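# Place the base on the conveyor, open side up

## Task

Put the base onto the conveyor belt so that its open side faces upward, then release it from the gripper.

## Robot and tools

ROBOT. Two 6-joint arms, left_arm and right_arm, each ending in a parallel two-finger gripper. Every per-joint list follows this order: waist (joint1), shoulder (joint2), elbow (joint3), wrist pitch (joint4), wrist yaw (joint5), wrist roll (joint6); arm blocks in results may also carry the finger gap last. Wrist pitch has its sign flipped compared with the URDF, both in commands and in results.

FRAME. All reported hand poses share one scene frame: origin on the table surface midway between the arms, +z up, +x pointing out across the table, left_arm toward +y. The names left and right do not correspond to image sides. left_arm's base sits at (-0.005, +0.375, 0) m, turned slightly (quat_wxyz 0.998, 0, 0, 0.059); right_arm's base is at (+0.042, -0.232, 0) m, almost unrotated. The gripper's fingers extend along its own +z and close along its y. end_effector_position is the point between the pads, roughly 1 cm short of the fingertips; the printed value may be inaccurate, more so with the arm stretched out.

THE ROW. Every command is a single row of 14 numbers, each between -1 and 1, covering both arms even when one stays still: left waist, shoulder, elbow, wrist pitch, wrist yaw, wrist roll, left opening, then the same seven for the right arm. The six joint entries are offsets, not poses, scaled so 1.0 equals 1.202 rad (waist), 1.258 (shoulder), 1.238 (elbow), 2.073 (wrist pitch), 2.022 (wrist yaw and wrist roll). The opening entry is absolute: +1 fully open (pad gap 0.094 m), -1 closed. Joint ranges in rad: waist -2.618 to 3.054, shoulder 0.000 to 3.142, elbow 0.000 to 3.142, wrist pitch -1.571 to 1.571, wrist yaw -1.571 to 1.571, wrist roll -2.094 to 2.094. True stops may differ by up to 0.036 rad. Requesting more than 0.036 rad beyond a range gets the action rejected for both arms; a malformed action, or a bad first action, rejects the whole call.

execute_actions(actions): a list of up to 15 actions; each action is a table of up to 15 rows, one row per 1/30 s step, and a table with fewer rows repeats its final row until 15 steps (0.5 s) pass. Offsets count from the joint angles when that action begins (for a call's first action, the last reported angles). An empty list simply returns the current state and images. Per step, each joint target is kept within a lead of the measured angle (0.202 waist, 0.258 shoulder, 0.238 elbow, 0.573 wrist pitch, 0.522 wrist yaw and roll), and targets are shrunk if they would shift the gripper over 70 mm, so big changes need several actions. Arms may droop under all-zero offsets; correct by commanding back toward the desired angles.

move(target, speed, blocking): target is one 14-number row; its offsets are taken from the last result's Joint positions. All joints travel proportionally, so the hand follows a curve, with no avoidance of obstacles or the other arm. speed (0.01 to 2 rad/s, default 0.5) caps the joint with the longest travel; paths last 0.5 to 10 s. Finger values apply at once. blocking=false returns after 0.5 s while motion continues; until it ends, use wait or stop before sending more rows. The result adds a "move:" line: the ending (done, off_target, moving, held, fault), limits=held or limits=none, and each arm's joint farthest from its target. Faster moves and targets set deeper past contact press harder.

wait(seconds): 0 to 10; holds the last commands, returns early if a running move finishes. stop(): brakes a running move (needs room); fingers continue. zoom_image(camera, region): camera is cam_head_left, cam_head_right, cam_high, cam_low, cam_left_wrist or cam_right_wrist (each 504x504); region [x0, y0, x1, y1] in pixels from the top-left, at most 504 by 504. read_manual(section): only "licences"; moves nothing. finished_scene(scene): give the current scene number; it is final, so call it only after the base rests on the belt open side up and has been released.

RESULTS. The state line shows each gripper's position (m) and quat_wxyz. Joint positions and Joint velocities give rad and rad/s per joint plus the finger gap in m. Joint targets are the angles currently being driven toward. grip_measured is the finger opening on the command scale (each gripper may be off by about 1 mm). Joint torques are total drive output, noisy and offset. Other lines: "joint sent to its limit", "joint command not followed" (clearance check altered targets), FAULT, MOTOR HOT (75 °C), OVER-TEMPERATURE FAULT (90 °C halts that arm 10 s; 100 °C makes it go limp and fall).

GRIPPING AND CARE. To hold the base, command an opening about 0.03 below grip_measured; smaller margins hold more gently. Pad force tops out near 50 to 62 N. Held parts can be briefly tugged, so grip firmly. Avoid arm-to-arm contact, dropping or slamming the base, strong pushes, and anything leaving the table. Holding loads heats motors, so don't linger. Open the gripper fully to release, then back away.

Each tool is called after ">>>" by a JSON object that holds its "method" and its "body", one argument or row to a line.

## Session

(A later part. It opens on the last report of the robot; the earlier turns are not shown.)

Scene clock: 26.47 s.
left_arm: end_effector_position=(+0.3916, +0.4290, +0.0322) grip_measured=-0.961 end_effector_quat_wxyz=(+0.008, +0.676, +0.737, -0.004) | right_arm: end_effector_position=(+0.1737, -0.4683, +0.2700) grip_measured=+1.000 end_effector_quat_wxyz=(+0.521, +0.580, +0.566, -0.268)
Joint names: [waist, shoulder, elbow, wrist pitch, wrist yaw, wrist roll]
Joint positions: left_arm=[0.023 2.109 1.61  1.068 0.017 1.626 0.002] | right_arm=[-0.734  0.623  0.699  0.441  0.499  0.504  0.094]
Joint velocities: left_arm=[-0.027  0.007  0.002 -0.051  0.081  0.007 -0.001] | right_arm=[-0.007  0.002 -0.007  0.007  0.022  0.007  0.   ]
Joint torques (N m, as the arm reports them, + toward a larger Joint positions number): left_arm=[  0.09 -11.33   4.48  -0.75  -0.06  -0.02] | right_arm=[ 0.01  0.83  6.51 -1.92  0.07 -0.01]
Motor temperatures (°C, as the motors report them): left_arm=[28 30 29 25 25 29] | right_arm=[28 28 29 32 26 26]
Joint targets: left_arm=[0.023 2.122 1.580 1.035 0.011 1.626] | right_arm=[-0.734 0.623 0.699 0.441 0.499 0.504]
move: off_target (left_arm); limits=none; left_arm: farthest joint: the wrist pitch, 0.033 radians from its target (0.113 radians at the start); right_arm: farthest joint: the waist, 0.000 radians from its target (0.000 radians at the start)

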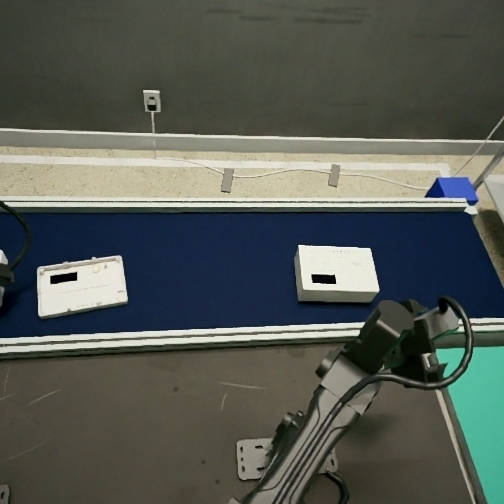

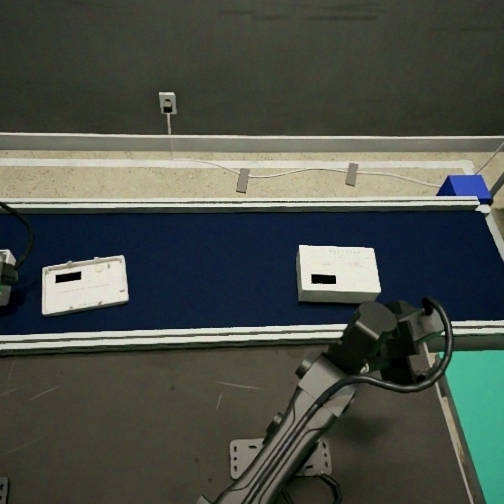

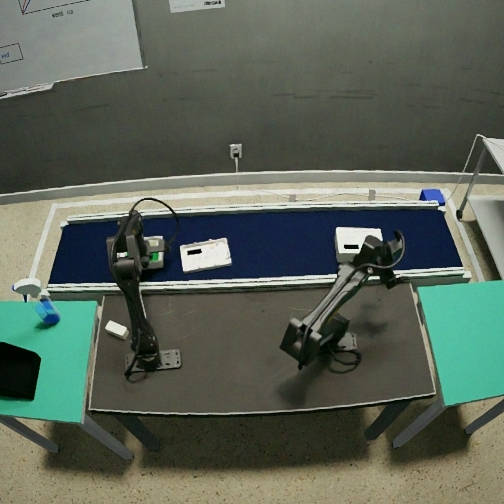

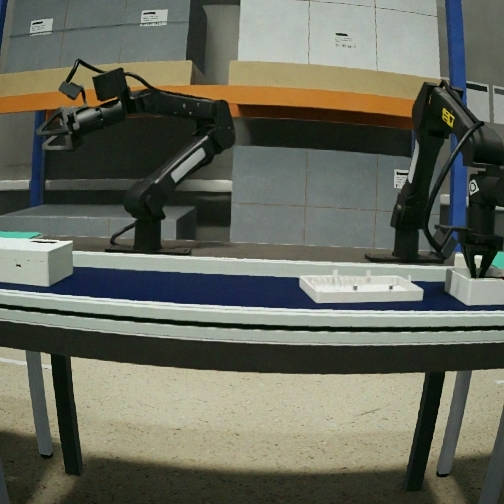

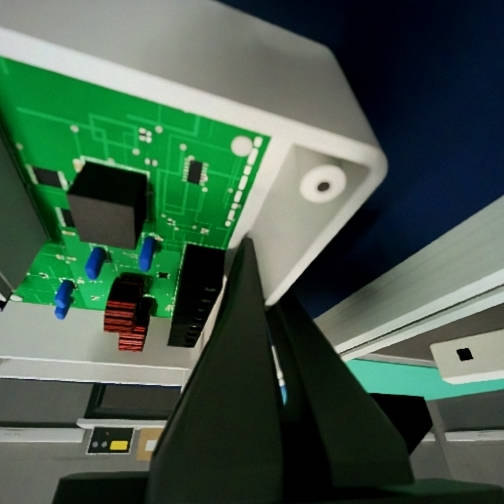

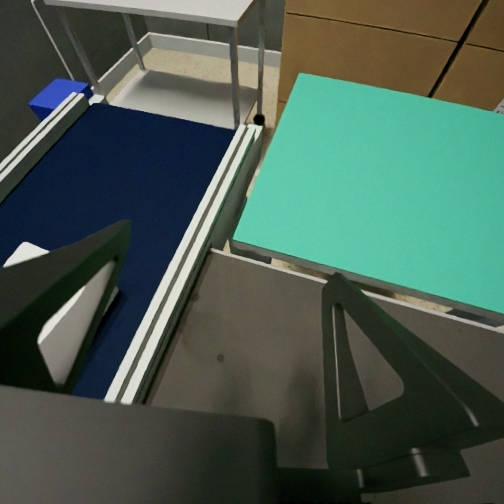

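Appears to be touching. Release and lift.

>>> {"method": "move", "body": {
  "target": [0,0,0,0,0,0,-0.82,0,0,0,0,0,0,1]
}}

>>> {"method": "move", "body": {
  "target": [0,-0.07,0.16,0.125,0,0,-0.82,0,0,0,0,0,0,1],
  "speed": 0.4
}}

Scene clock: 27.30 s.
left_arm: end_effector_position=(+0.3914, +0.4291, +0.0322) grip_measured=-0.823 end_effector_quat_wxyz=(+0.007, +0.676, +0.737, -0.004) | right_arm: end_effector_position=(+0.1737, -0.4683, +0.2700) grip_measured=+1.000 end_effector_quat_wxyz=(+0.521, +0.580, +0.566, -0.268)
Joint names: [waist, shoulder, elbow, wrist pitch, wrist yaw, wrist roll]
Joint positions: left_arm=[0.023 2.109 1.61  1.069 0.016 1.626 0.008] | right_arm=[-0.734  0.623  0.699  0.441  0.499  0.504  0.094]
Joint velocities: left_arm=[ 0.007 -0.017 -0.002  0.022 -0.051  0.037 -0.001] | right_arm=[-0.012  0.002 -0.007 -0.051  0.022 -0.051  0.   ]
Joint torques (N m, as the arm reports them, + toward a larger Joint positions number): left_arm=[  0.1  -12.39   7.26  -0.42   0.02  -0.02] | right_arm=[ 0.04  0.86  6.5  -1.92  0.06 -0.01]
Motor temperatures (°C, as the motors report them): left_arm=[28 30 29 25 25 29] | right_arm=[28 28 29 32 26 26]
Joint targets: left_arm=[0.023 2.109 1.610 1.068 0.017 1.626] | right_arm=[-0.734 0.623 0.699 0.441 0.499 0.504]
move: done; limits=none; left_arm: farthest joint: the wrist pitch, 0.001 radians from its target (0.000 radians at the start); right_arm: farthest joint: the waist, 0.000 radians from its target (0.000 radians at the start)

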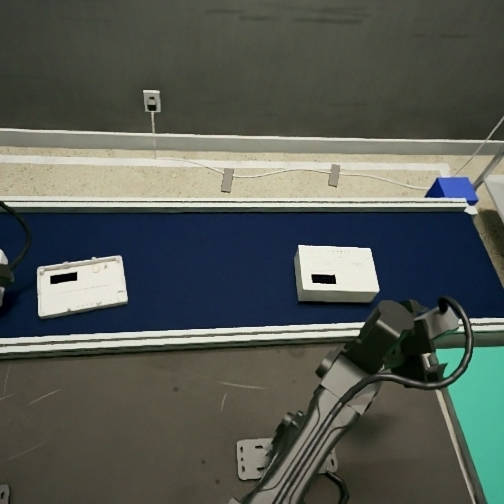

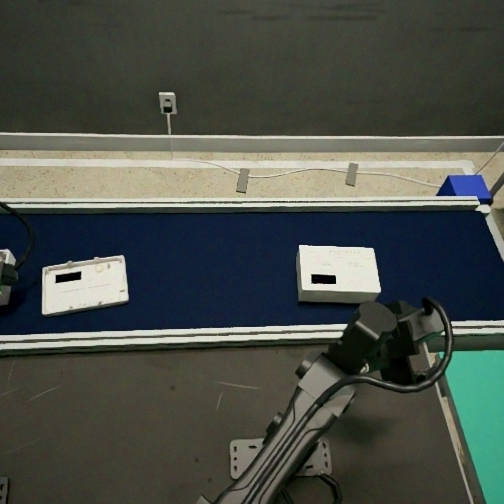

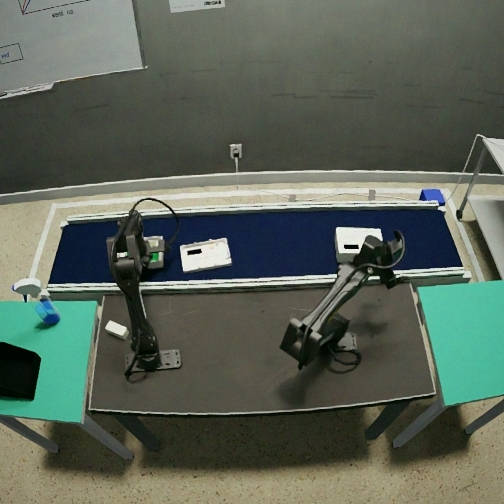

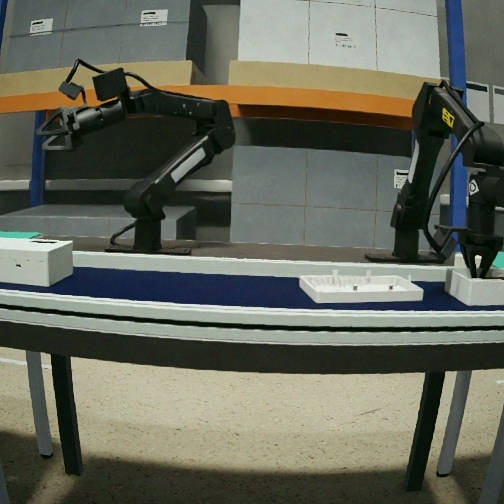

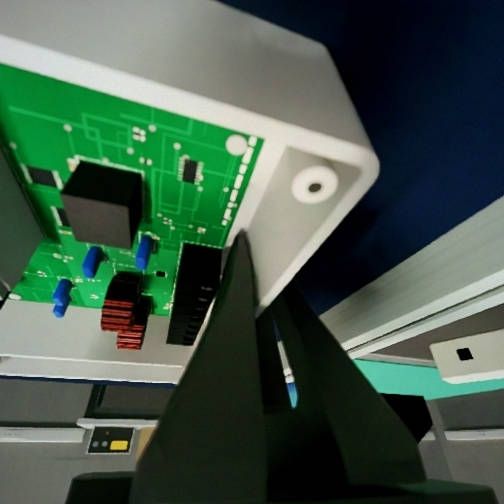

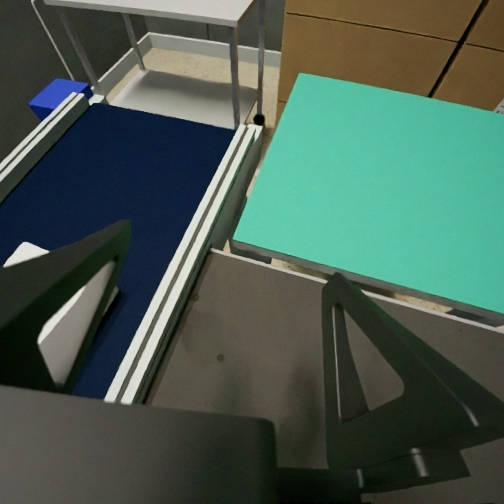

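Scene clock: 28.67 s.
left_arm: end_effector_position=(+0.3833, +0.4280, +0.1030) grip_measured=-0.822 end_effector_quat_wxyz=(+0.008, +0.676, +0.737, -0.003) | right_arm: end_effector_position=(+0.1737, -0.4683, +0.2700) grip_measured=+1.000 end_effector_quat_wxyz=(+0.521, +0.580, +0.566, -0.268)
Joint names: [waist, shoulder, elbow, wrist pitch, wrist yaw, wrist roll]
Joint positions: left_arm=[0.023 2.035 1.782 1.313 0.016 1.626 0.008] | right_arm=[-0.734  0.623  0.699  0.441  0.499  0.504  0.094]
Joint velocities: left_arm=[ 0.007 -0.002 -0.012 -0.007  0.007  0.051  0.001] | right_arm=[0.002 0.002 0.002 0.051 0.051 0.037 0.   ]
Joint torques (N m, as the arm reports them, + toward a larger Joint positions number): left_arm=[  0.1  -13.03   9.89  -0.3    0.01  -0.02] | right_arm=[ 0.03  0.83  6.49 -1.92  0.06 -0.01]
Motor temperatures (°C, as the motors report them): left_arm=[28 30 29 25 25 29] | right_arm=[28 28 29 32 26 26]
Joint targets: left_arm=[0.023 2.021 1.808 1.328 0.017 1.626] | right_arm=[-0.734 0.623 0.699 0.441 0.499 0.504]
move: off_target (left_arm); limits=none; left_arm: farthest joint: the elbow, 0.026 radians from its target (0.198 radians at the start); right_arm: farthest joint: the waist, 0.000 radians from its target (0.000 radians at the start)

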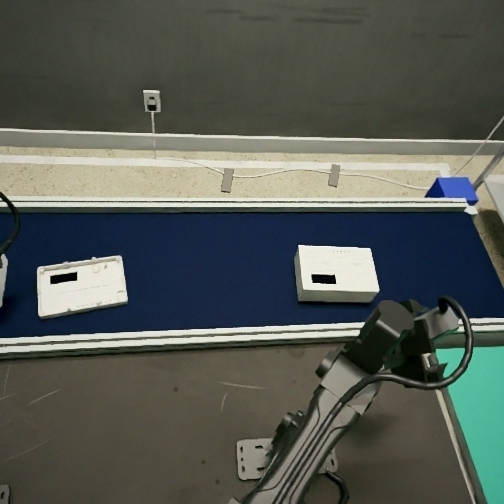

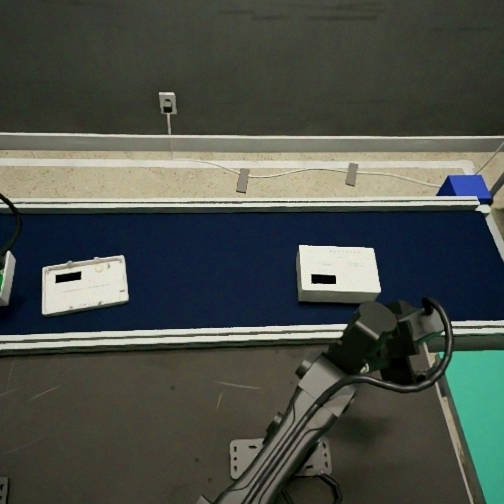

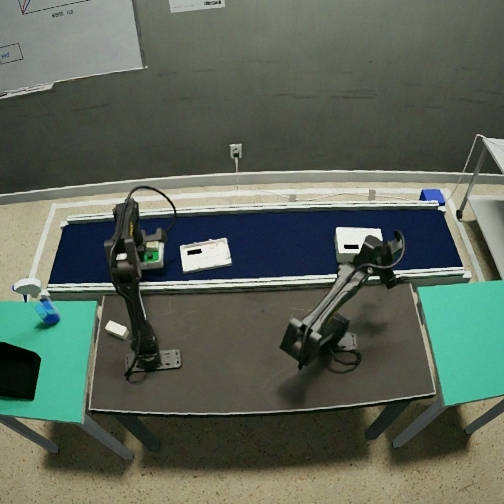

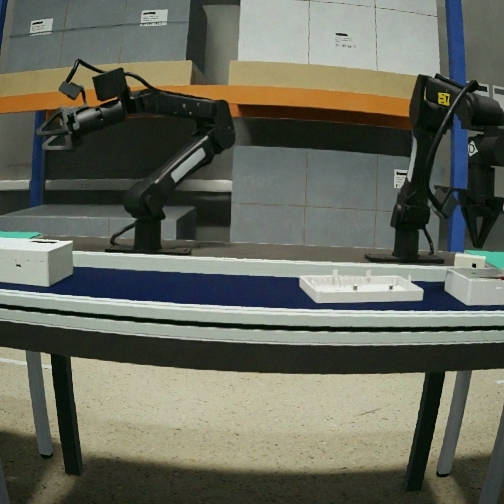

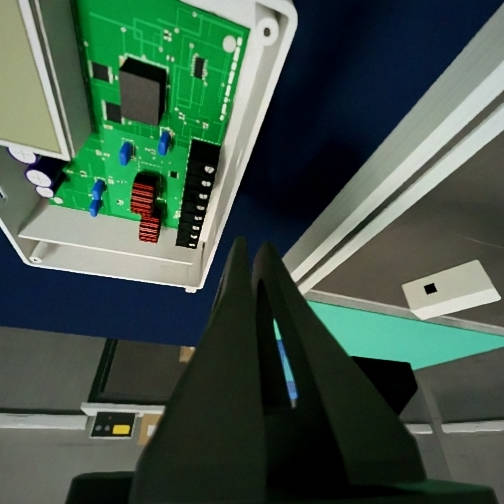

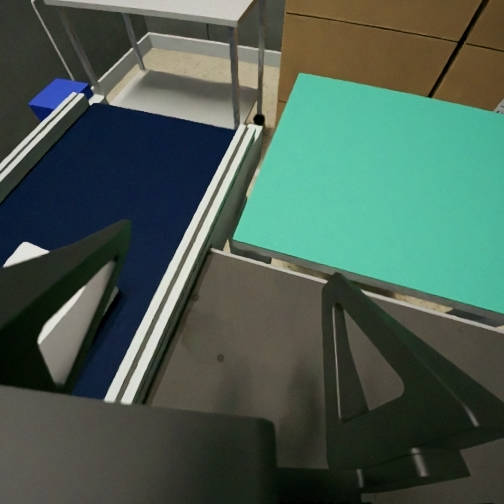

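>>> {"method": "finished_scene", "body": {
  "scene": 1
}}

The scene is finished: the task was done.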